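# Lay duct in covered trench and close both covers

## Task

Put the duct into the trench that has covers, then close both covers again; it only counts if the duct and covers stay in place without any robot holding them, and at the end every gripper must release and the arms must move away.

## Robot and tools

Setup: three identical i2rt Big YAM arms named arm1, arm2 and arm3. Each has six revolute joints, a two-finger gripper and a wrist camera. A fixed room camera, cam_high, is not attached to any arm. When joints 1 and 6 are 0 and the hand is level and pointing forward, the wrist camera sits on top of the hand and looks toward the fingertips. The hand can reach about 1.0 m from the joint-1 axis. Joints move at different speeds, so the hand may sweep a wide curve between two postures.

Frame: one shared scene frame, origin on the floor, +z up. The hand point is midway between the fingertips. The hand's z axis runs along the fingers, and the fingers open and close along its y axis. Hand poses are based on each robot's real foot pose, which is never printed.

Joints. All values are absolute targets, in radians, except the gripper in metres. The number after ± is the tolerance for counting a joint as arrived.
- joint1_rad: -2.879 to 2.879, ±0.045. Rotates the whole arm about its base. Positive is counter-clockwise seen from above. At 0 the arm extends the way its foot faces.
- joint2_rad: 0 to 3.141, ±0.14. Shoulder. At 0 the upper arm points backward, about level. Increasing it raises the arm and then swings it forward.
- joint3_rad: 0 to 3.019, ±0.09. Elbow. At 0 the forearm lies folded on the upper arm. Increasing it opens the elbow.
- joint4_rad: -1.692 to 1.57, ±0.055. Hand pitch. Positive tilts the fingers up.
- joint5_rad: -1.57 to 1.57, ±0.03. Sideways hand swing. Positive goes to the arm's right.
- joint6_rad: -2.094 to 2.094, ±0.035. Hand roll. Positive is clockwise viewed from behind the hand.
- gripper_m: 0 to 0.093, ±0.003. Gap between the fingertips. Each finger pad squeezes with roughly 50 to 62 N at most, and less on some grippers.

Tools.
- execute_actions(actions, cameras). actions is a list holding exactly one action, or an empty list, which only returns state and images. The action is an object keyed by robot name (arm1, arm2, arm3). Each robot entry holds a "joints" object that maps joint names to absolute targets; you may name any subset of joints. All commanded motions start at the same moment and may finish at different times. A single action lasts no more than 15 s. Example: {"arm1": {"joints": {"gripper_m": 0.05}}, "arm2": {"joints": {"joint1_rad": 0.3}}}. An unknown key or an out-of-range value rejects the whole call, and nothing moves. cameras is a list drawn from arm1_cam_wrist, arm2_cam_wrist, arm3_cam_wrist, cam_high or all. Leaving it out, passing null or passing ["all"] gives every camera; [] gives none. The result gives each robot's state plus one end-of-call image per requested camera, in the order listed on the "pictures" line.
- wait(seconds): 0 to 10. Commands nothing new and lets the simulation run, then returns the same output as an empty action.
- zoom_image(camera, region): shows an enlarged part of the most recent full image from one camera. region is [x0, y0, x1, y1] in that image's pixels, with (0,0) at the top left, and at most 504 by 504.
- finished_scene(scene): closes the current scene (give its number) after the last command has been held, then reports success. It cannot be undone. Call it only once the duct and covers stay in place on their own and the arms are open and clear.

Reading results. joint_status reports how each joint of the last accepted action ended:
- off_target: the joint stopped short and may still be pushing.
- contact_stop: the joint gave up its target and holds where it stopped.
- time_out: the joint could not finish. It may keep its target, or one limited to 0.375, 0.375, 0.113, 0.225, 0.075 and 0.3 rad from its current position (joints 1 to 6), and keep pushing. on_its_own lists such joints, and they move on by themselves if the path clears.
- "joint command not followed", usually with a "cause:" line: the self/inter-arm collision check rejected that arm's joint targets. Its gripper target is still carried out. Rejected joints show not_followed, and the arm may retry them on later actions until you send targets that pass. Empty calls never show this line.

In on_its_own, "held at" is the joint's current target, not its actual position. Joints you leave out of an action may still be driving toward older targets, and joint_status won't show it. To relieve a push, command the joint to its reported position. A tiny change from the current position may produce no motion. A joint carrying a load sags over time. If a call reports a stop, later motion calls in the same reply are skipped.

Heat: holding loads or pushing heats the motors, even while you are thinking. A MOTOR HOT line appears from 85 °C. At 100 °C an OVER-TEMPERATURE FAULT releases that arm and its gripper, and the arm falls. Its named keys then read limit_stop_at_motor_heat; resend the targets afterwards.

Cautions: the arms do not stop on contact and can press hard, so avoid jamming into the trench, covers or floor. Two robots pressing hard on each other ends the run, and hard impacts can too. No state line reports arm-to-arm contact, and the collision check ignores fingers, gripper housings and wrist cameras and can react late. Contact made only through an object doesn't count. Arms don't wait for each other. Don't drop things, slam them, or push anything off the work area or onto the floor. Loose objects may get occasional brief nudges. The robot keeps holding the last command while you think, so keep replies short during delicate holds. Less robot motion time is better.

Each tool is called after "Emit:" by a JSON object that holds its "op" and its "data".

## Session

Emit:
{"op": "execute_actions", "data": {"actions": []}}

Scene clock: 0.00 s.
arm1.joint_positions: joint1_rad=-0.448 joint2_rad=+0.560 joint3_rad=+1.442 joint4_rad=-1.356 joint5_rad=+0.183 joint6_rad=-0.001 gripper_m=+0.094
arm1.joint_status: not commanded
arm1.hand: x=-0.8094 y=-0.1861 z=+1.5469 quat_wxyz=(-0.484, -0.250, -0.813, +0.205) (m; scene frame)
arm2.joint_positions: joint1_rad=+0.453 joint2_rad=+0.505 joint3_rad=+1.415 joint4_rad=-1.503 joint5_rad=+0.106 joint6_rad=+0.452 gripper_m=+0.094
arm2.joint_status: not commanded
arm2.hand: x=-0.0176 y=-0.3881 z=+1.2689 quat_wxyz=(-0.198, +0.598, -0.653, -0.422) (m; scene frame)
arm3.joint_positions: joint1_rad=-0.413 joint2_rad=+0.629 joint3_rad=+1.472 joint4_rad=-1.276 joint5_rad=+0.111 joint6_rad=+0.248 gripper_m=+0.094
arm3.joint_status: not commanded
arm3.hand: x=+0.7689 y=+0.0143 z=+1.5056 quat_wxyz=(-0.092, +0.783, -0.305, -0.533) (m; scene frame)
pictures: arm1_cam_wrist, arm2_cam_wrist, arm3_cam_wrist, cam_high
Images, in order (width x height): arm1_cam_wrist 672x504, arm2_cam_wrist 672x504, arm3_cam_wrist 672x504, cam_high 672x504.

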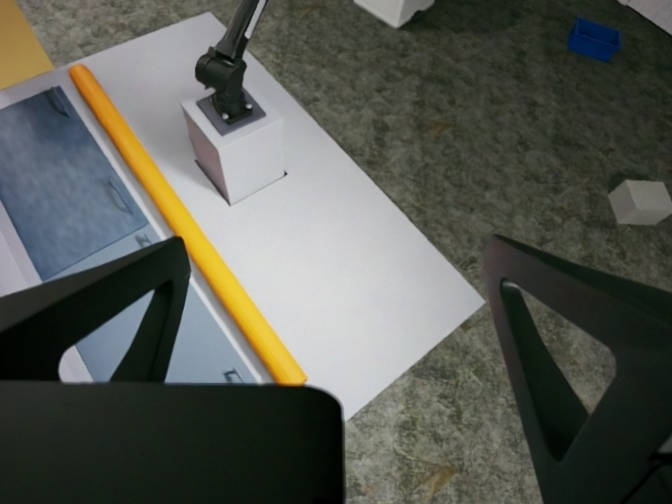

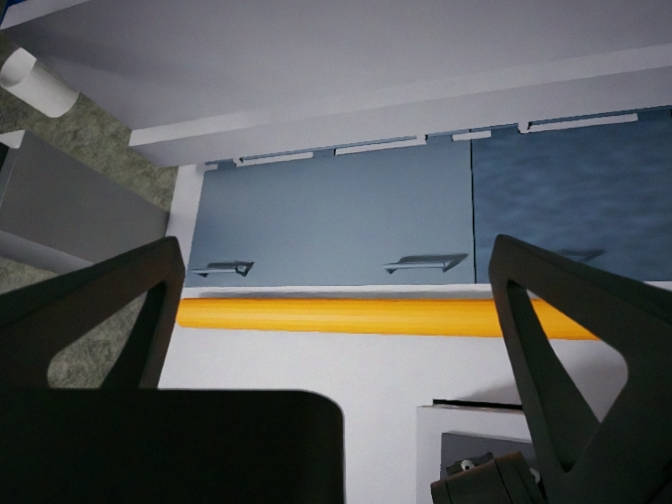

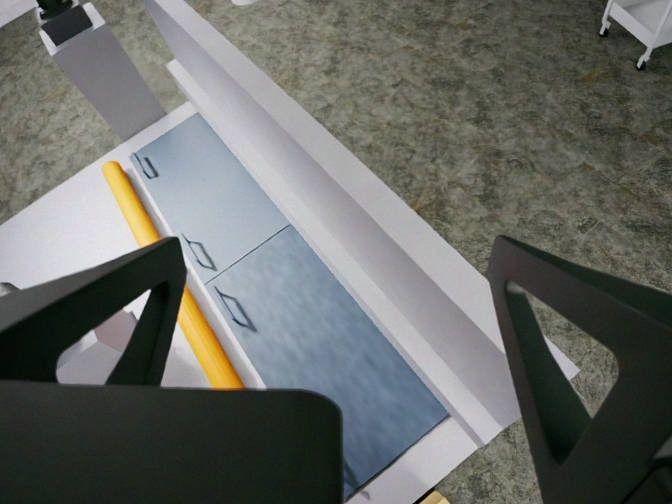

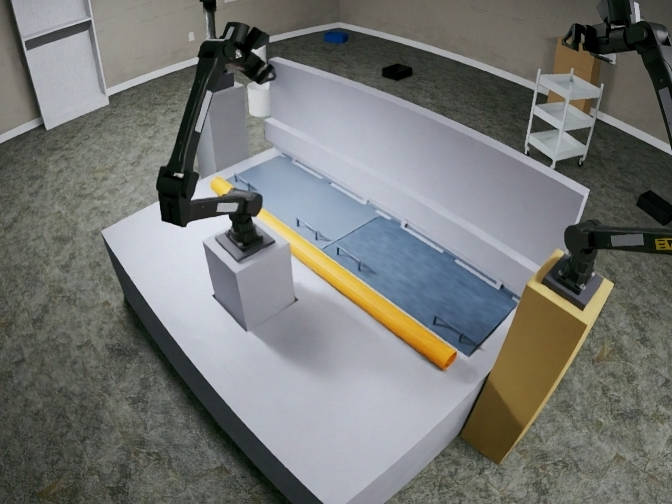

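Emit:
{"op": "execute_actions", "data": {"actions": [{"arm1":{"joints":{"joint1_rad":-0.395,"joint2_rad":2.81,"joint3_rad":1.27,"joint4_rad":-0.227,"joint5_rad":-0.404,"joint6_rad":-0.484,"gripper_m":0.045}},"arm2":{"joints":{"joint1_rad":0.045,"joint2_rad":1.80,"joint3_rad":0.488,"joint4_rad":-0.246,"joint5_rad":0,"joint6_rad":1.6}},"arm3":{"joints":{"joint1_rad":0.381,"joint2_rad":2.655,"joint3_rad":1.115,"joint4_rad":-0.205,"joint5_rad":0.4175,"joint6_rad":0.4075,"gripper_m":0.045}}}]}}

Scene clock: 2.57 s.
arm1.joint_positions: joint1_rad=-0.403 joint2_rad=+2.805 joint3_rad=+1.266 joint4_rad=-0.236 joint5_rad=-0.402 joint6_rad=-0.472 gripper_m=+0.045
arm1.joint_status: all done
arm1.hand: x=-0.6118 y=-0.1705 z=+0.5549 quat_wxyz=(+0.004, -0.007, -0.976, -0.219) (m; scene frame)
arm2.joint_positions: joint1_rad=+0.045 joint2_rad=+1.795 joint3_rad=+0.482 joint4_rad=-0.261 joint5_rad=+0.002 joint6_rad=+1.587 gripper_m=+0.094
arm2.joint_status: all done
arm2.hand: x=+0.0259 y=-0.2828 z=+0.5986 quat_wxyz=(+0.001, +0.000, -1.000, +0.008) (m; scene frame)
arm3.joint_positions: joint1_rad=+0.387 joint2_rad=+2.647 joint3_rad=+1.111 joint4_rad=-0.215 joint5_rad=+0.413 joint6_rad=+0.395 gripper_m=+0.045
arm3.joint_status: all done
arm3.hand: x=+0.6089 y=-0.1688 z=+0.5571 quat_wxyz=(-0.221, +0.975, +0.010, +0.002) (m; scene frame)
pictures: arm1_cam_wrist, arm2_cam_wrist, arm3_cam_wrist, cam_high
Images, in order (width x height): arm1_cam_wrist 672x504, arm2_cam_wrist 672x504, arm3_cam_wrist 672x504, cam_high 672x504.

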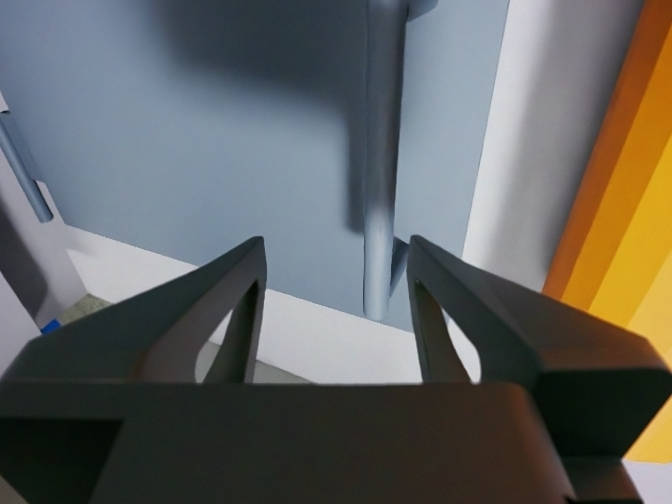

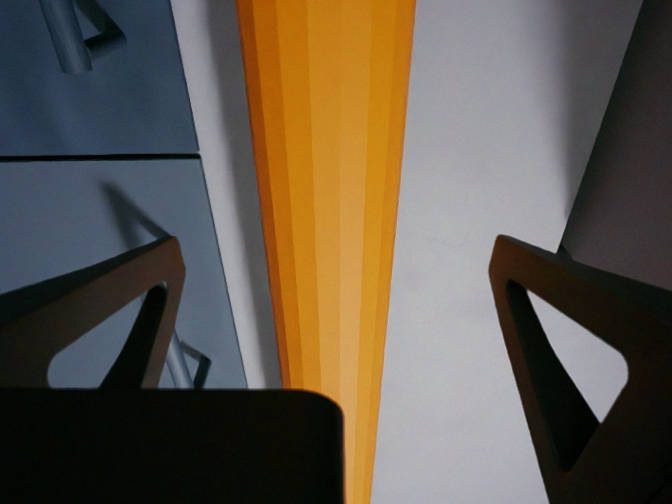

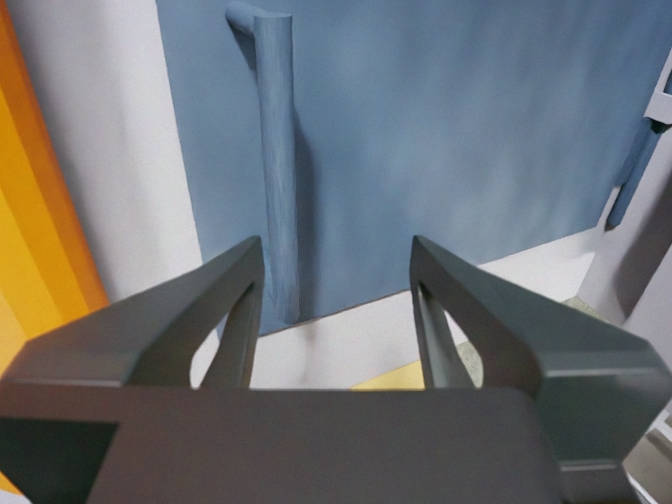

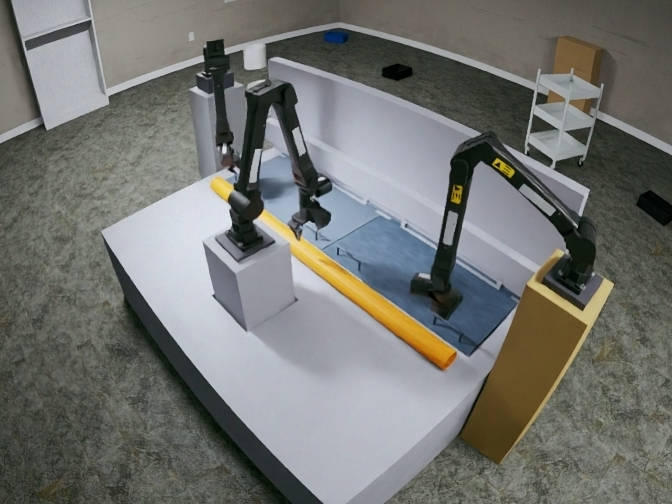

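Emit:
{"op": "zoom_image", "data": {"camera": "cam_high", "region": [400, 290, 520, 390]}}

Emit:
{"op": "zoom_image", "data": {"camera": "cam_high", "region": [190, 150, 270, 220]}}

Region (400, 290, 520, 390) of cam_high's 672x504 image, scaled by 4.200, with more detail than that image has.

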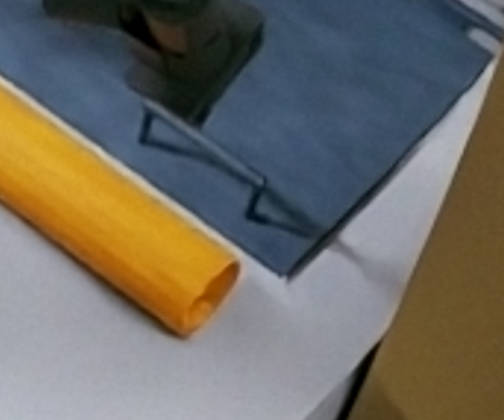

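Region (190, 150, 270, 220) of cam_high's 672x504 image, scaled by 6.300, with more detail than that image has; it fills the top 441 rows of this view, and the rest is white.

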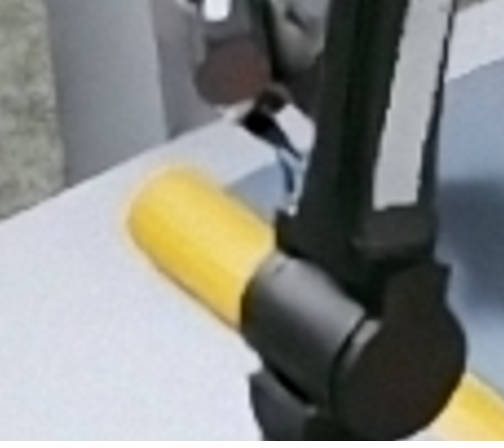

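Emit:
{"op": "execute_actions", "data": {"actions": [{"arm1":{"joints":{"joint1_rad":-0.39,"joint2_rad":2.953,"joint3_rad":1.384,"joint4_rad":-0.192}},"arm2":{"joints":{"joint1_rad":0.129,"joint2_rad":1.98,"joint3_rad":0.52,"joint4_rad":-0.085,"joint6_rad":1.684}},"arm3":{"joints":{"joint2_rad":2.81,"joint3_rad":1.219,"joint4_rad":-0.153}}}], "cameras": ["arm1_cam_wrist","arm2_cam_wrist","arm3_cam_wrist"]}}

Scene clock: 4.07 s.
arm1.joint_positions: joint1_rad=-0.402 joint2_rad=+2.934 joint3_rad=+1.383 joint4_rad=-0.195 joint5_rad=-0.403 joint6_rad=-0.473 gripper_m=+0.045
arm1.joint_status: all done
arm1.hand: x=-0.6064 y=-0.1727 z=+0.5040 quat_wxyz=(-0.009, -0.004, -0.977, -0.213) (m; scene frame)
arm2.joint_positions: joint1_rad=+0.130 joint2_rad=+1.981 joint3_rad=+0.518 joint4_rad=-0.100 joint5_rad=+0.002 joint6_rad=+1.670 gripper_m=+0.094
arm2.joint_status: all done
arm2.hand: x=+0.0021 y=-0.2755 z=+0.5542 quat_wxyz=(+0.001, +0.001, -1.000, +0.003) (m; scene frame)
arm3.joint_positions: joint1_rad=+0.387 joint2_rad=+2.800 joint3_rad=+1.217 joint4_rad=-0.157 joint5_rad=+0.414 joint6_rad=+0.395 gripper_m=+0.045
arm3.joint_status: all done
arm3.hand: x=+0.6103 y=-0.1682 z=+0.4991 quat_wxyz=(-0.220, +0.976, +0.008, -0.002) (m; scene frame)
pictures: arm1_cam_wrist, arm2_cam_wrist, arm3_cam_wrist
Images, in order (width x height): arm1_cam_wrist 672x504, arm2_cam_wrist 672x504, arm3_cam_wrist 672x504.

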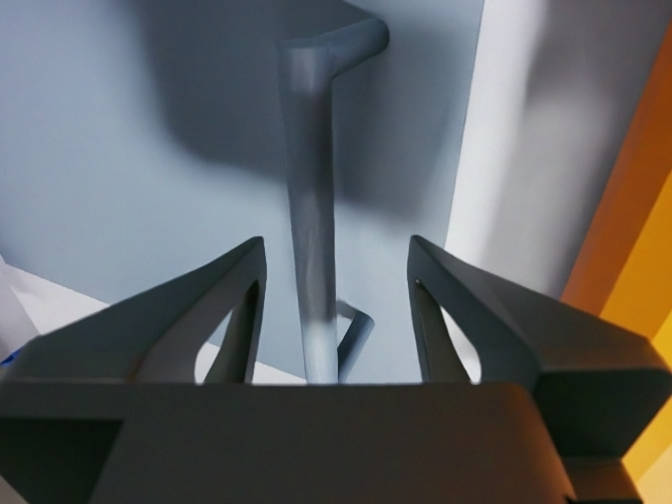

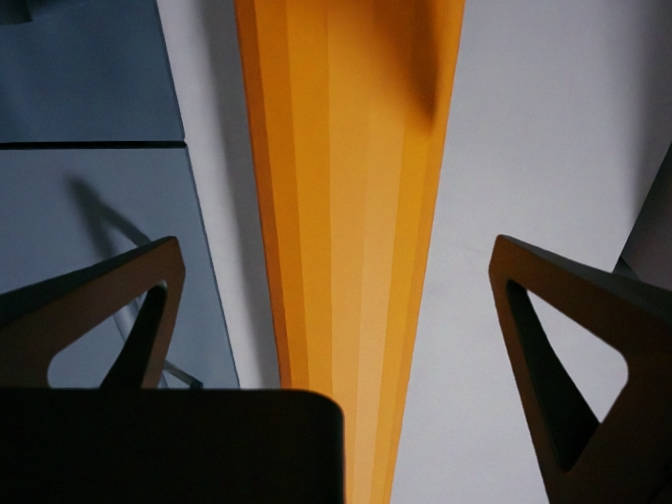

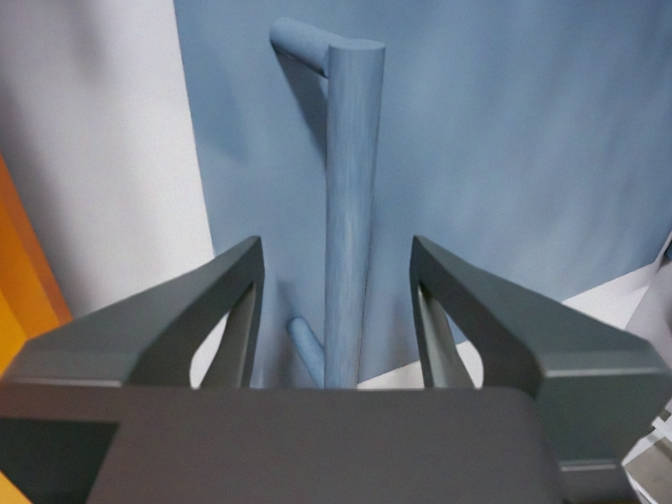

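Emit:
{"op": "execute_actions", "data": {"actions": [{"arm1":{"joints":{"gripper_m":0.0}},"arm2":{"joints":{"joint2_rad":2.204,"joint3_rad":0.562,"joint4_rad":0.08}},"arm3":{"joints":{"gripper_m":0.0}}}], "cameras": ["arm2_cam_wrist"]}}

Scene clock: 5.60 s.
arm1.joint_positions: joint1_rad=-0.394 joint2_rad=+2.934 joint3_rad=+1.378 joint4_rad=-0.197 joint5_rad=-0.417 joint6_rad=-0.476 gripper_m=+0.010
arm1.joint_status: gripper_m off_target (ended at +0.010, target +0.000)
arm1.hand: x=-0.6072 y=-0.1665 z=+0.5053 quat_wxyz=(-0.009, +0.001, -0.975, -0.221) (m; scene frame)
arm2.joint_positions: joint1_rad=+0.130 joint2_rad=+2.216 joint3_rad=+0.560 joint4_rad=+0.067 joint5_rad=-0.004 joint6_rad=+1.678 gripper_m=+0.094
arm2.joint_status: all done
arm2.hand: x=+0.0021 y=-0.2878 z=+0.4952 quat_wxyz=(+0.003, -0.003, -1.000, +0.016) (m; scene frame)
arm3.joint_positions: joint1_rad=+0.385 joint2_rad=+2.800 joint3_rad=+1.216 joint4_rad=-0.157 joint5_rad=+0.423 joint6_rad=+0.403 gripper_m=+0.011
arm3.joint_status: gripper_m off_target (ended at +0.011, target +0.000)
arm3.hand: x=+0.6104 y=-0.1657 z=+0.4998 quat_wxyz=(-0.224, +0.975, +0.004, -0.004) (m; scene frame)
pictures: arm2_cam_wrist
Images, in order (width x height): arm2_cam_wrist 672x504.

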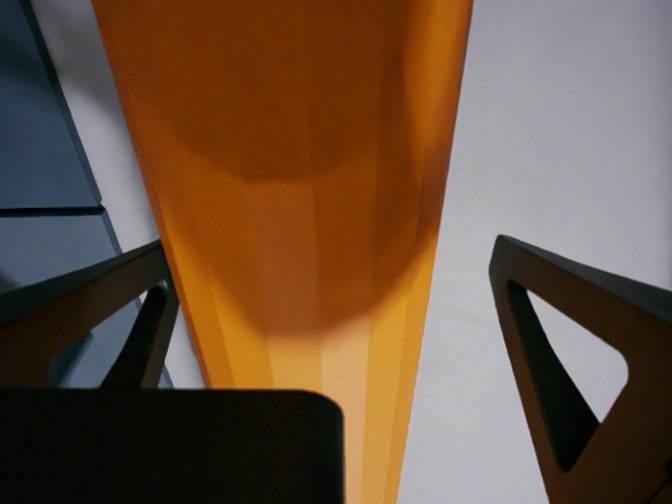

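Emit:
{"op": "execute_actions", "data": {"actions": [{"arm1":{"joints":{"joint1_rad":-0.163,"joint2_rad":2.51,"joint3_rad":0.985,"joint4_rad":-0.01,"joint5_rad":-0.098,"joint6_rad":-0.216}},"arm2":{"joints":{"joint4_rad":0.11,"gripper_m":0.03}},"arm3":{"joints":{"joint1_rad":0.138,"joint2_rad":2.335,"joint3_rad":0.881,"joint4_rad":-0.075,"joint5_rad":0.099,"joint6_rad":0.129}}}]}}

Scene clock: 7.00 s.
arm1.joint_positions: joint1_rad=-0.160 joint2_rad=+2.600 joint3_rad=+1.005 joint4_rad=+0.008 joint5_rad=-0.088 joint6_rad=-0.220 gripper_m=+0.010
arm1.joint_status: all done
arm1.hand: x=-0.6077 y=-0.1316 z=+0.6127 quat_wxyz=(+0.001, +0.009, -0.999, -0.041) (m; scene frame)
arm2.joint_positions: joint1_rad=+0.130 joint2_rad=+2.214 joint3_rad=+0.564 joint4_rad=+0.090 joint5_rad=-0.003 joint6_rad=+1.678 gripper_m=+0.074
arm2.joint_status: gripper_m off_target (ended at +0.074, target +0.030); the others done
arm2.hand: x=+0.0014 y=-0.2791 z=+0.4953 quat_wxyz=(+0.003, -0.003, -1.000, +0.002) (m; scene frame)
arm3.joint_positions: joint1_rad=+0.130 joint2_rad=+2.420 joint3_rad=+0.889 joint4_rad=-0.059 joint5_rad=+0.091 joint6_rad=+0.137 gripper_m=+0.011
arm3.joint_status: all done
arm3.hand: x=+0.6083 y=-0.1281 z=+0.6187 quat_wxyz=(-0.045, +0.999, -0.008, +0.002) (m; scene frame)
pictures: arm1_cam_wrist, arm2_cam_wrist, arm3_cam_wrist, cam_high
Images, in order (width x height): arm1_cam_wrist 672x504, arm2_cam_wrist 672x504, arm3_cam_wrist 672x504, cam_high 672x504.

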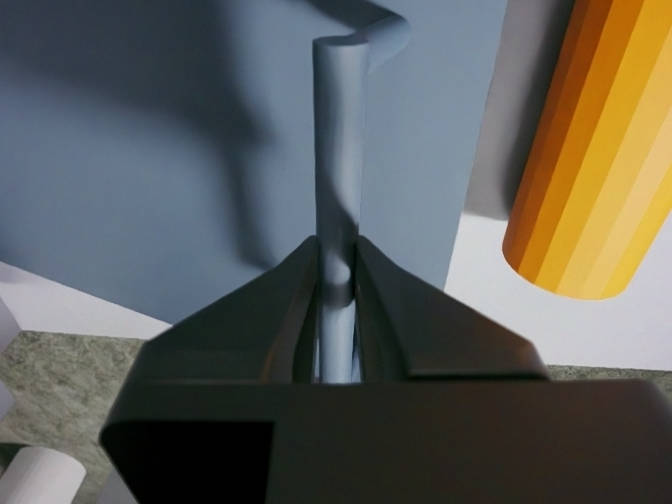

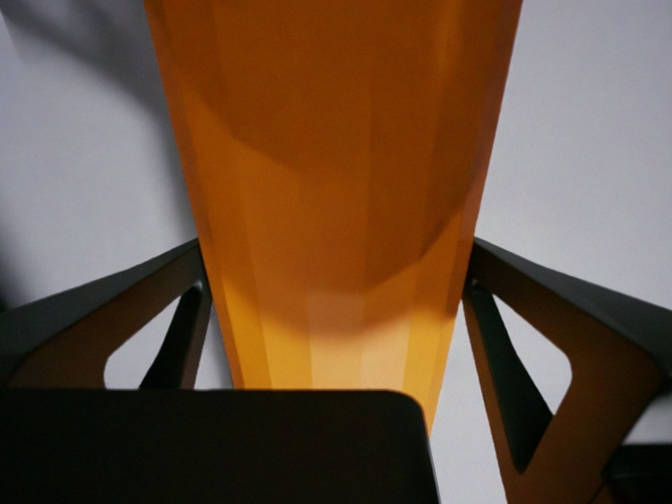

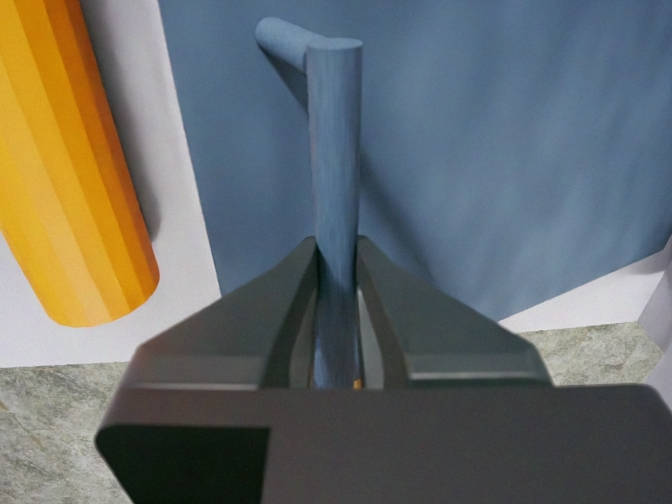

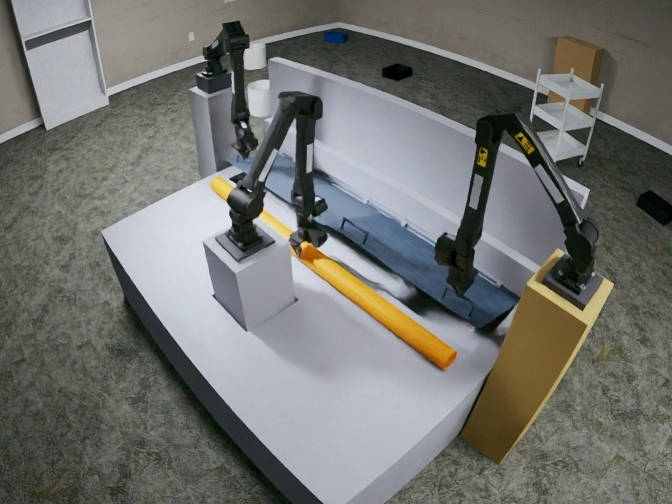

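Emit:
{"op": "zoom_image", "data": {"camera": "arm1_cam_wrist", "region": [472, 200, 672, 400]}}

Emit:
{"op": "zoom_image", "data": {"camera": "arm3_cam_wrist", "region": [0, 200, 200, 400]}}

Region (472, 200, 672, 400) of arm1_cam_wrist's 672x504 image, scaled by 2.520, with more detail than that image has.

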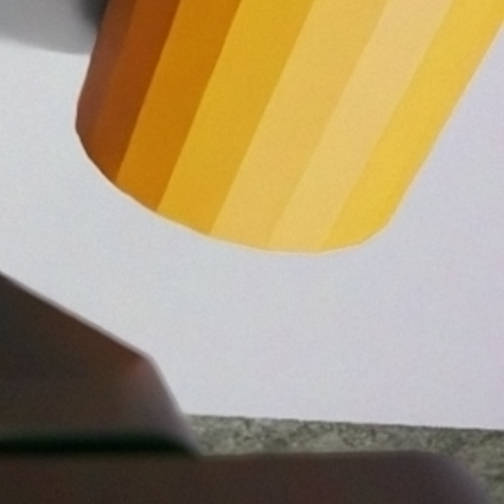

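Region (0, 200, 200, 400) of arm3_cam_wrist's 672x504 image, scaled by 2.520, with more detail than that image has.

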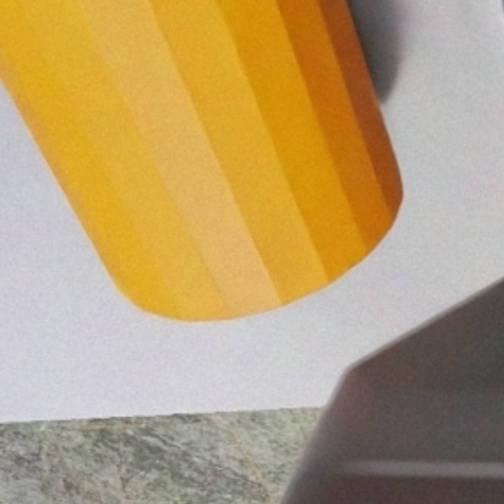

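Emit:
{"op": "execute_actions", "data": {"actions": [{"arm1":{"joints":{"joint1_rad":0.166,"joint2_rad":2.305,"joint3_rad":0.869,"joint4_rad":-0.1,"joint5_rad":0.268,"joint6_rad":0.123}},"arm2":{"joints":{"joint2_rad":1.92,"joint3_rad":0.565,"joint4_rad":-0.11}},"arm3":{"joints":{"joint1_rad":-0.194,"joint2_rad":2.13,"joint3_rad":0.827,"joint4_rad":-0.265,"joint5_rad":-0.264,"joint6_rad":-0.211}}}], "cameras": ["arm2_cam_wrist","cam_high"]}}

Scene clock: 8.77 s.
arm1.joint_positions: joint1_rad=+0.153 joint2_rad=+2.388 joint3_rad=+0.873 joint4_rad=-0.085 joint5_rad=+0.256 joint6_rad=+0.110 gripper_m=+0.010
arm1.joint_status: all done
arm1.hand: x=-0.6100 y=-0.0757 z=+0.6902 quat_wxyz=(+0.003, +0.003, -0.991, +0.132) (m; scene frame)
arm2.joint_positions: joint1_rad=+0.130 joint2_rad=+1.954 joint3_rad=+0.553 joint4_rad=-0.104 joint5_rad=-0.003 joint6_rad=+1.678 gripper_m=+0.074
arm2.joint_status: all done
arm2.hand: x=-0.0016 y=-0.2467 z=+0.5633 quat_wxyz=(+0.006, -0.003, -1.000, -0.026) (m; scene frame)
arm3.joint_positions: joint1_rad=-0.189 joint2_rad=+2.207 joint3_rad=+0.825 joint4_rad=-0.248 joint5_rad=-0.243 joint6_rad=-0.198 gripper_m=+0.011
arm3.joint_status: all done
arm3.hand: x=+0.6090 y=-0.0700 z=+0.6949 quat_wxyz=(+0.126, +0.992, -0.003, +0.002) (m; scene frame)
pictures: arm2_cam_wrist, cam_high
Images, in order (width x height): arm2_cam_wrist 672x504, cam_high 672x504.

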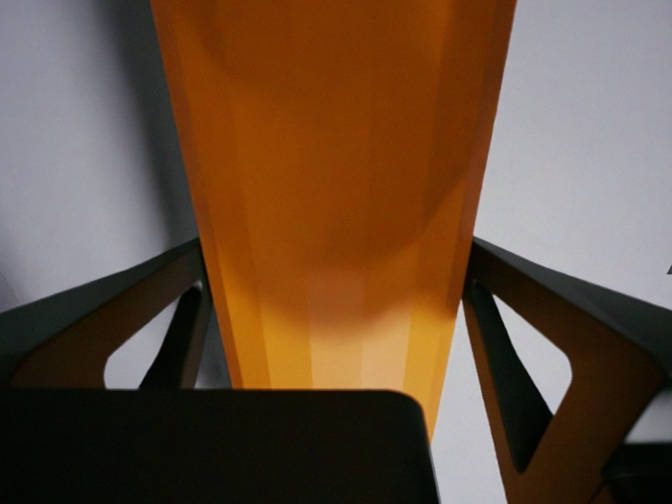

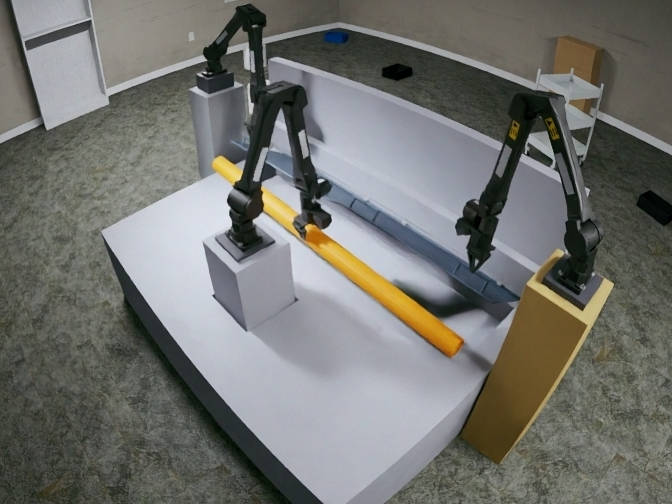

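Emit:
{"op": "execute_actions", "data": {"actions": [{"arm1":{"joints":{"joint1_rad":0.45,"joint2_rad":2.255,"joint3_rad":0.939,"joint4_rad":-0.395,"joint5_rad":0.47,"joint6_rad":0.422}},"arm2":{"joints":{"joint1_rad":0.118,"joint2_rad":2.03,"joint3_rad":0.79,"joint4_rad":0.12,"joint5_rad":0.035,"joint6_rad":1.668}},"arm3":{"joints":{"joint1_rad":-0.46,"joint2_rad":2.1,"joint3_rad":0.938,"joint4_rad":-0.59,"joint5_rad":-0.455,"joint6_rad":-0.5}}}], "cameras": ["arm2_cam_wrist","cam_high"]}}

Scene clock: 11.33 s.
arm1.joint_positions: joint1_rad=+0.390 joint2_rad=+2.329 joint3_rad=+0.930 joint4_rad=-0.369 joint5_rad=+0.491 joint6_rad=+0.403 gripper_m=+0.010
arm1.joint_status: joint1_rad time_out (moved +0.237 of +0.297); the others done
arm1.on_its_own: joint1_rad reads +0.390 and still pushes toward +0.450 since a time_out
arm1.hand: x=-0.6121 y=-0.0279 z=+0.7328 quat_wxyz=(+0.003, -0.001, -0.965, +0.263) (m; scene frame)
arm2.joint_positions: joint1_rad=+0.125 joint2_rad=+2.077 joint3_rad=+0.737 joint4_rad=+0.096 joint5_rad=+0.028 joint6_rad=+1.676 gripper_m=+0.074
arm2.joint_status: all done
arm2.hand: x=-0.0065 y=-0.1227 z=+0.5512 quat_wxyz=(+0.004, -0.007, -0.988, -0.156) (m; scene frame)
arm3.joint_positions: joint1_rad=-0.442 joint2_rad=+2.144 joint3_rad=+0.915 joint4_rad=-0.564 joint5_rad=-0.455 joint6_rad=-0.490 gripper_m=+0.011
arm3.joint_status: all done
arm3.hand: x=+0.6110 y=-0.0102 z=+0.7447 quat_wxyz=(+0.250, +0.968, -0.006, -0.007) (m; scene frame)
pictures: arm2_cam_wrist, cam_high
Images, in order (width x height): arm2_cam_wrist 672x504, cam_high 672x504.

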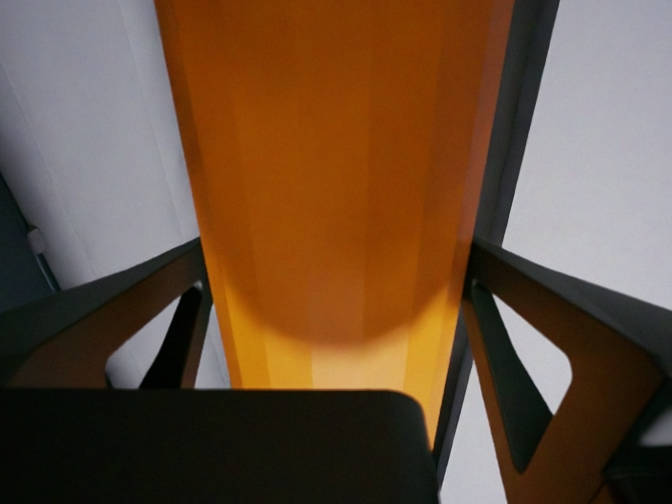

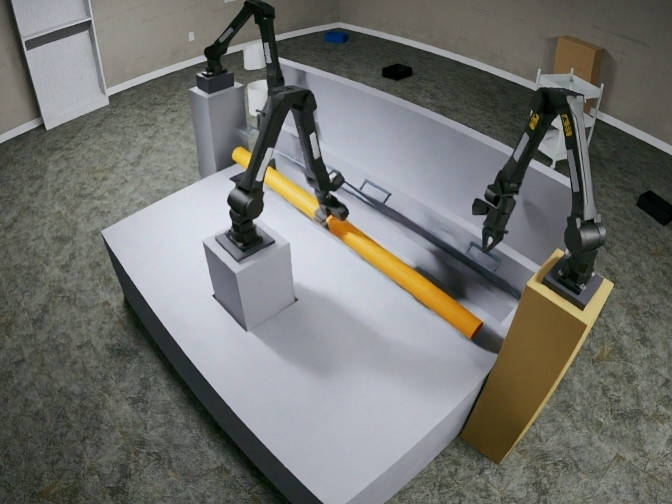

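Emit:
{"op": "execute_actions", "data": {"actions": [{"arm2":{"joints":{"joint1_rad":0.15,"joint2_rad":2.19,"joint3_rad":0.92,"joint4_rad":0.15,"joint5_rad":0.095}}}], "cameras": ["arm2_cam_wrist","cam_high"]}}

Emit:
{"op": "zoom_image", "data": {"camera": "cam_high", "region": [420, 250, 540, 360]}}

Emit:
{"op": "zoom_image", "data": {"camera": "cam_high", "region": [210, 120, 330, 220]}}

Scene clock: 13.63 s.
arm1.joint_positions: joint1_rad=+0.389 joint2_rad=+2.329 joint3_rad=+0.930 joint4_rad=-0.369 joint5_rad=+0.491 joint6_rad=+0.403 gripper_m=+0.010
arm1.joint_status: not commanded
arm1.on_its_own: joint1_rad reads +0.389 and still pushes toward +0.450 since a time_out
arm1.hand: x=-0.6118 y=-0.0281 z=+0.7329 quat_wxyz=(+0.002, -0.002, -0.965, +0.263) (m; scene frame)
arm2.joint_positions: joint1_rad=+0.125 joint2_rad=+2.096 joint3_rad=+0.740 joint4_rad=+0.154 joint5_rad=+0.086 joint6_rad=+1.676 gripper_m=+0.074
arm2.joint_status: joint3_rad time_out (moved +0.002 of +0.183); the others done
arm2.on_its_own: joint3_rad reads +0.740 and still pushes toward +0.853 since a time_out
arm2.hand: x=+0.0022 y=-0.1131 z=+0.5489 quat_wxyz=(-0.022, -0.012, -0.983, -0.179) (m; scene frame)
arm3.joint_positions: joint1_rad=-0.442 joint2_rad=+2.144 joint3_rad=+0.915 joint4_rad=-0.564 joint5_rad=-0.455 joint6_rad=-0.491 gripper_m=+0.011
arm3.joint_status: not commanded
arm3.hand: x=+0.6111 y=-0.0101 z=+0.7447 quat_wxyz=(+0.250, +0.968, -0.005, -0.007) (m; scene frame)
pictures: arm2_cam_wrist, cam_high
Images, in order (width x height): arm2_cam_wrist 672x504, cam_high 672x504.

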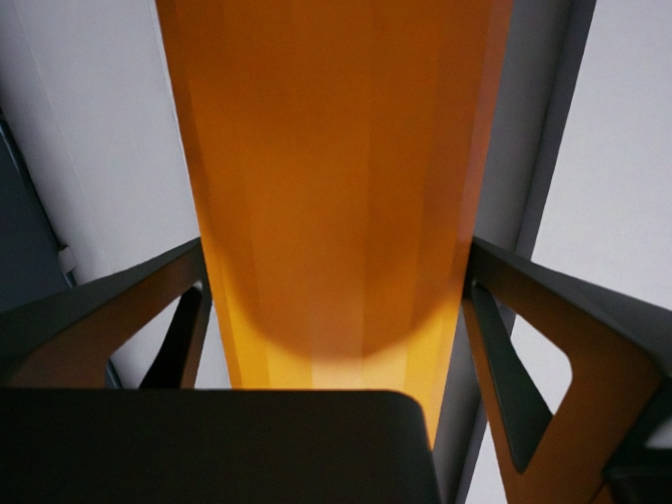

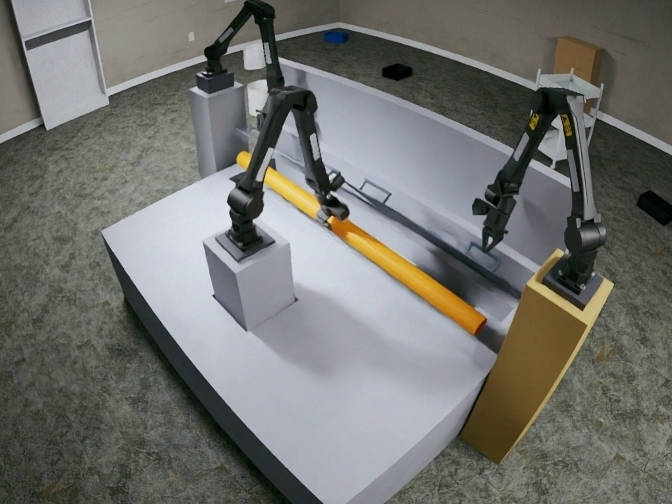

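Region (420, 250, 540, 360) of cam_high's 672x504 image, scaled by 4.200, with more detail than that image has; it fills the top 462 rows of this view, and the rest is white.

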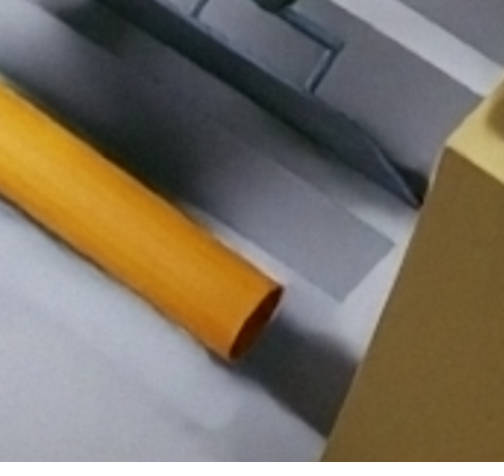

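Region (210, 120, 330, 220) of cam_high's 672x504 image, scaled by 4.200, with more detail than that image has.

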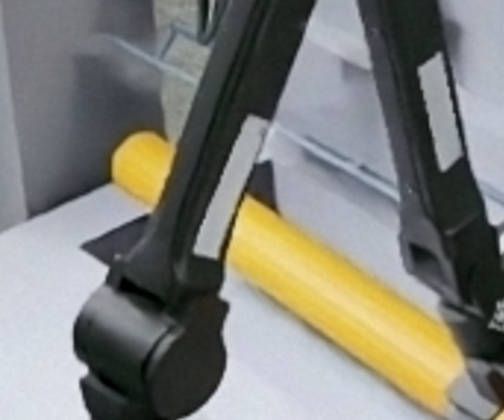

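Emit:
{"op": "execute_actions", "data": {"actions": [{"arm2":{"joints":{"joint2_rad":2.03,"joint3_rad":0.7}}}], "cameras": []}}

Emit:
{"op": "execute_actions", "data": {"actions": [{"arm1":{"joints":{"joint1_rad":0.49,"joint2_rad":2.22,"joint3_rad":0.93,"joint4_rad":-0.435,"joint5_rad":0.437,"joint6_rad":0.455}},"arm3":{"joints":{"joint1_rad":-0.49,"joint2_rad":2.075,"joint3_rad":0.94,"joint4_rad":-0.635,"joint5_rad":-0.422,"joint6_rad":-0.53}}}]}}

Scene clock: 15.53 s.
arm1.joint_positions: joint1_rad=+0.389 joint2_rad=+2.329 joint3_rad=+0.930 joint4_rad=-0.371 joint5_rad=+0.489 joint6_rad=+0.403 gripper_m=+0.010
arm1.joint_status: not commanded
arm1.on_its_own: joint1_rad reads +0.389 and still pushes toward +0.450 since a time_out
arm1.hand: x=-0.6123 y=-0.0280 z=+0.7328 quat_wxyz=(+0.004, -0.002, -0.965, +0.263) (m; scene frame)
arm2.joint_positions: joint1_rad=+0.143 joint2_rad=+2.088 joint3_rad=+0.672 joint4_rad=+0.133 joint5_rad=+0.086 joint6_rad=+1.676 gripper_m=+0.074
arm2.joint_status: all done
arm2.hand: x=-0.0006 y=-0.1568 z=+0.5410 quat_wxyz=(-0.025, -0.002, -0.990, -0.140) (m; scene frame)
arm3.joint_positions: joint1_rad=-0.441 joint2_rad=+2.144 joint3_rad=+0.915 joint4_rad=-0.564 joint5_rad=-0.454 joint6_rad=-0.491 gripper_m=+0.011
arm3.joint_status: not commanded
arm3.hand: x=+0.6110 y=-0.0106 z=+0.7447 quat_wxyz=(+0.250, +0.968, -0.005, -0.007) (m; scene frame)
pictures: none
No camera images: the call's "cameras" was empty. Leave "cameras" out to get every camera's image.

Scene clock: 17.40 s.
arm1.joint_positions: joint1_rad=+0.426 joint2_rad=+2.292 joint3_rad=+0.930 joint4_rad=-0.419 joint5_rad=+0.469 joint6_rad=+0.438 gripper_m=+0.010
arm1.joint_status: joint1_rad time_out (moved +0.037 of +0.101); joint5_rad time_out (moved -0.019 of -0.052); the others done
arm1.on_its_own: joint1_rad reads +0.426 and still pushes toward +0.490 since a time_out; joint5_rad reads +0.469 and still pushes toward +0.437 since a time_out
arm1.hand: x=-0.6126 y=-0.0108 z=+0.7456 quat_wxyz=(+0.003, -0.001, -0.967, +0.256) (m; scene frame)
arm2.joint_positions: joint1_rad=+0.143 joint2_rad=+2.088 joint3_rad=+0.672 joint4_rad=+0.133 joint5_rad=+0.086 joint6_rad=+1.676 gripper_m=+0.074
arm2.joint_status: not commanded
arm2.hand: x=-0.0006 y=-0.1568 z=+0.5410 quat_wxyz=(-0.025, -0.002, -0.990, -0.140) (m; scene frame)
arm3.joint_positions: joint1_rad=-0.441 joint2_rad=+2.144 joint3_rad=+0.925 joint4_rad=-0.588 joint5_rad=-0.442 joint6_rad=-0.507 gripper_m=+0.011
arm3.joint_status: joint1_rad time_out (moved -0.001 of -0.049); the others done
arm3.on_its_own: joint1_rad reads -0.441 and still pushes toward -0.490 since a time_out
arm3.hand: x=+0.6113 y=-0.0083 z=+0.7459 quat_wxyz=(+0.247, +0.969, +0.002, +0.000) (m; scene frame)
pictures: arm1_cam_wrist, arm2_cam_wrist, arm3_cam_wrist, cam_high
Images, in order (width x height): arm1_cam_wrist 672x504, arm2_cam_wrist 672x504, arm3_cam_wrist 672x504, cam_high 672x504.

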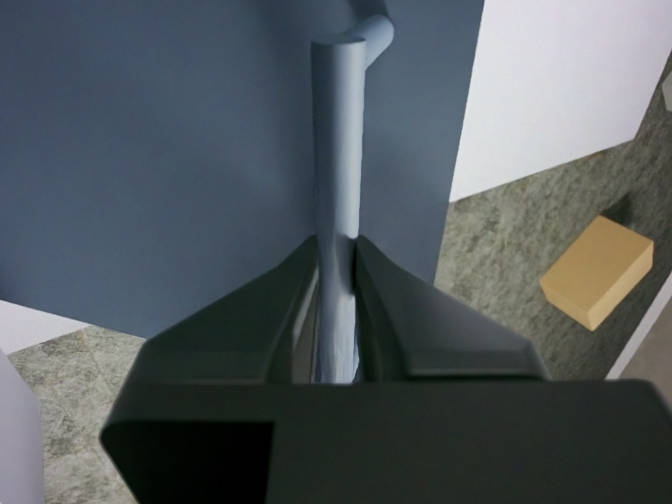

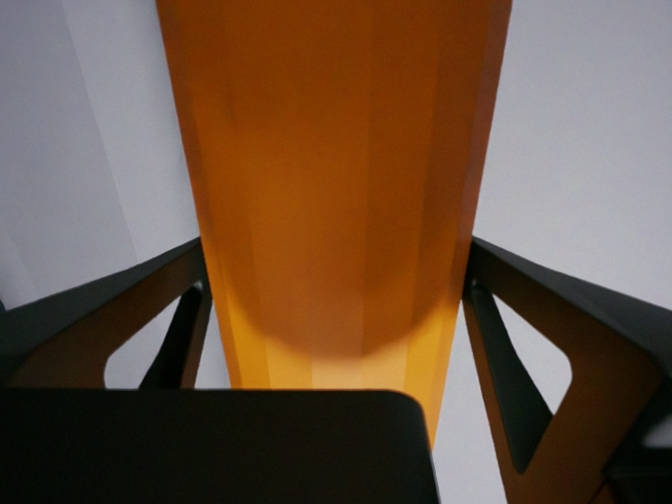

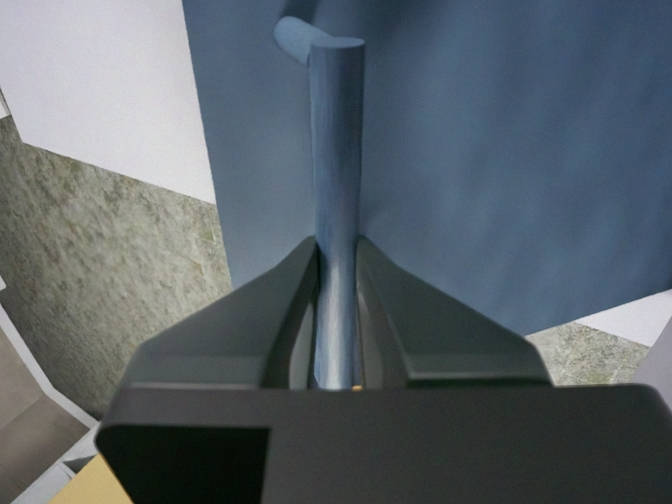

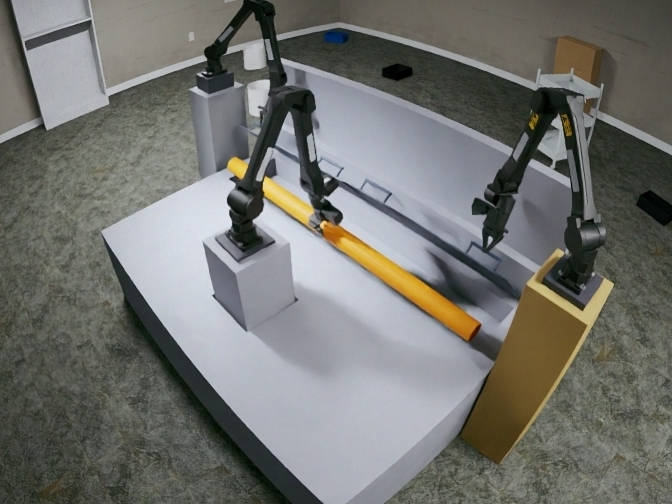

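Emit:
{"op": "execute_actions", "data": {"actions": [{"arm1":{"joints":{"joint1_rad":0.455,"joint5_rad":0.46}},"arm2":{"joints":{"joint1_rad":0.16,"joint2_rad":2.19,"joint3_rad":0.79,"joint4_rad":0.39}},"arm3":{"joints":{"joint1_rad":-0.46}}}], "cameras": ["arm2_cam_wrist","cam_high"]}}

Emit:
{"op": "zoom_image", "data": {"camera": "cam_high", "region": [420, 250, 540, 360]}}

Emit:
{"op": "zoom_image", "data": {"camera": "cam_high", "region": [210, 120, 380, 240]}}

Scene clock: 19.97 s.
arm1.joint_positions: joint1_rad=+0.426 joint2_rad=+2.292 joint3_rad=+0.930 joint4_rad=-0.419 joint5_rad=+0.473 joint6_rad=+0.438 gripper_m=+0.010
arm1.joint_status: all done
arm1.hand: x=-0.6124 y=-0.0112 z=+0.7459 quat_wxyz=(+0.002, -0.001, -0.966, +0.257) (m; scene frame)
arm2.joint_positions: joint1_rad=+0.151 joint2_rad=+2.257 joint3_rad=+0.771 joint4_rad=+0.332 joint5_rad=+0.086 joint6_rad=+1.676 gripper_m=+0.074
arm2.joint_status: joint4_rad time_out (moved +0.199 of +0.257); the others done
arm2.on_its_own: joint4_rad reads +0.332 and still pushes toward +0.390 since a time_out
arm2.hand: x=-0.0099 y=-0.1089 z=+0.5023 quat_wxyz=(-0.017, -0.001, -0.979, -0.203) (m; scene frame)
arm3.joint_positions: joint1_rad=-0.437 joint2_rad=+2.144 joint3_rad=+0.925 joint4_rad=-0.588 joint5_rad=-0.436 joint6_rad=-0.507 gripper_m=+0.011
arm3.joint_status: all done
arm3.hand: x=+0.6114 y=-0.0092 z=+0.7454 quat_wxyz=(+0.245, +0.970, +0.005, +0.002) (m; scene frame)
pictures: arm2_cam_wrist, cam_high
Images, in order (width x height): arm2_cam_wrist 672x504, cam_high 672x504.

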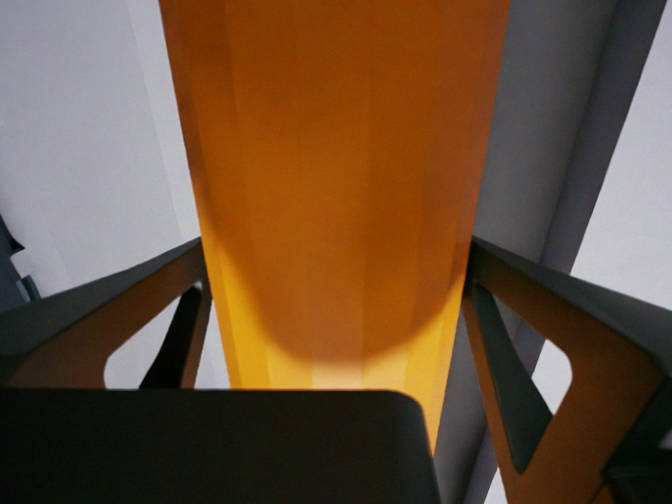

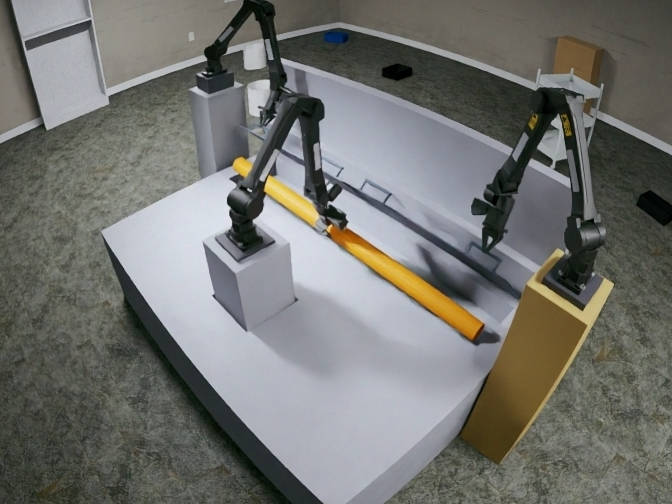

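Region (420, 250, 540, 360) of cam_high's 672x504 image, scaled by 4.200, with more detail than that image has; it fills the top 462 rows of this view, and the rest is white.

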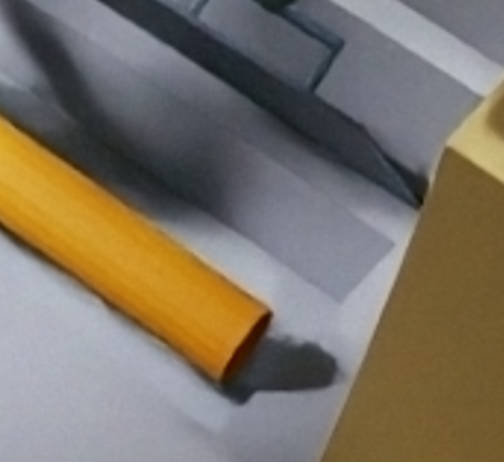

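Region (210, 120, 380, 240) of cam_high's 672x504 image, scaled by 2.965, with more detail than that image has; it fills the top 356 rows of this view, and the rest is white.

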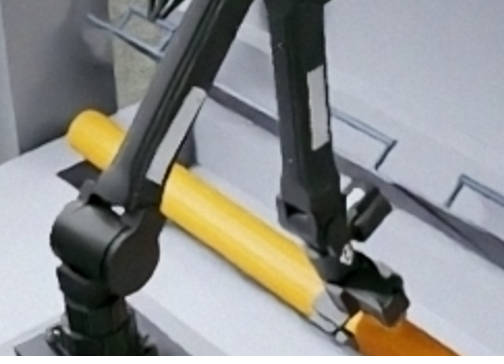

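Emit:
{"op": "execute_actions", "data": {"actions": [{"arm2":{"joints":{"joint1_rad":0.133,"joint2_rad":2.42,"joint3_rad":1.045,"joint4_rad":0.29}}}], "cameras": ["arm2_cam_wrist","cam_high"]}}

Scene clock: 21.20 s.
arm1.joint_positions: joint1_rad=+0.426 joint2_rad=+2.292 joint3_rad=+0.930 joint4_rad=-0.419 joint5_rad=+0.473 joint6_rad=+0.438 gripper_m=+0.010
arm1.joint_status: not commanded
arm1.hand: x=-0.6124 y=-0.0112 z=+0.7459 quat_wxyz=(+0.002, -0.001, -0.966, +0.257) (m; scene frame)
arm2.joint_positions: joint1_rad=+0.140 joint2_rad=+2.502 joint3_rad=+1.020 joint4_rad=+0.273 joint5_rad=+0.086 joint6_rad=+1.676 gripper_m=+0.074
arm2.joint_status: all done
arm2.hand: x=-0.0100 y=-0.0687 z=+0.4183 quat_wxyz=(-0.021, -0.005, -0.984, -0.177) (m; scene frame)
arm3.joint_positions: joint1_rad=-0.437 joint2_rad=+2.144 joint3_rad=+0.925 joint4_rad=-0.588 joint5_rad=-0.436 joint6_rad=-0.507 gripper_m=+0.011
arm3.joint_status: not commanded
arm3.hand: x=+0.6114 y=-0.0092 z=+0.7454 quat_wxyz=(+0.245, +0.970, +0.005, +0.002) (m; scene frame)
pictures: arm2_cam_wrist, cam_high
Images, in order (width x height): arm2_cam_wrist 672x504, cam_high 672x504.

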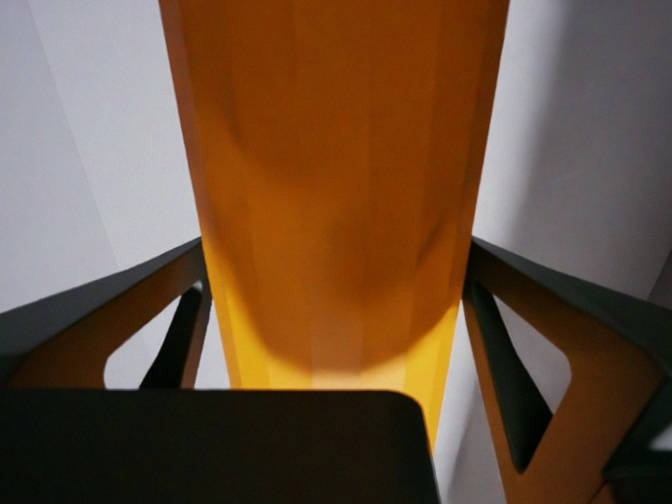

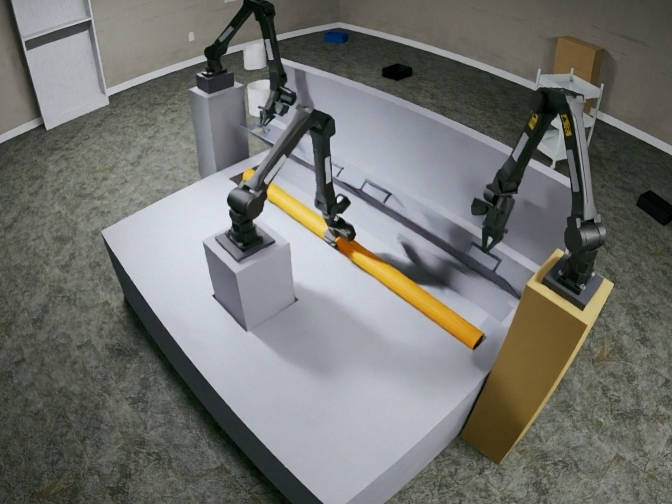

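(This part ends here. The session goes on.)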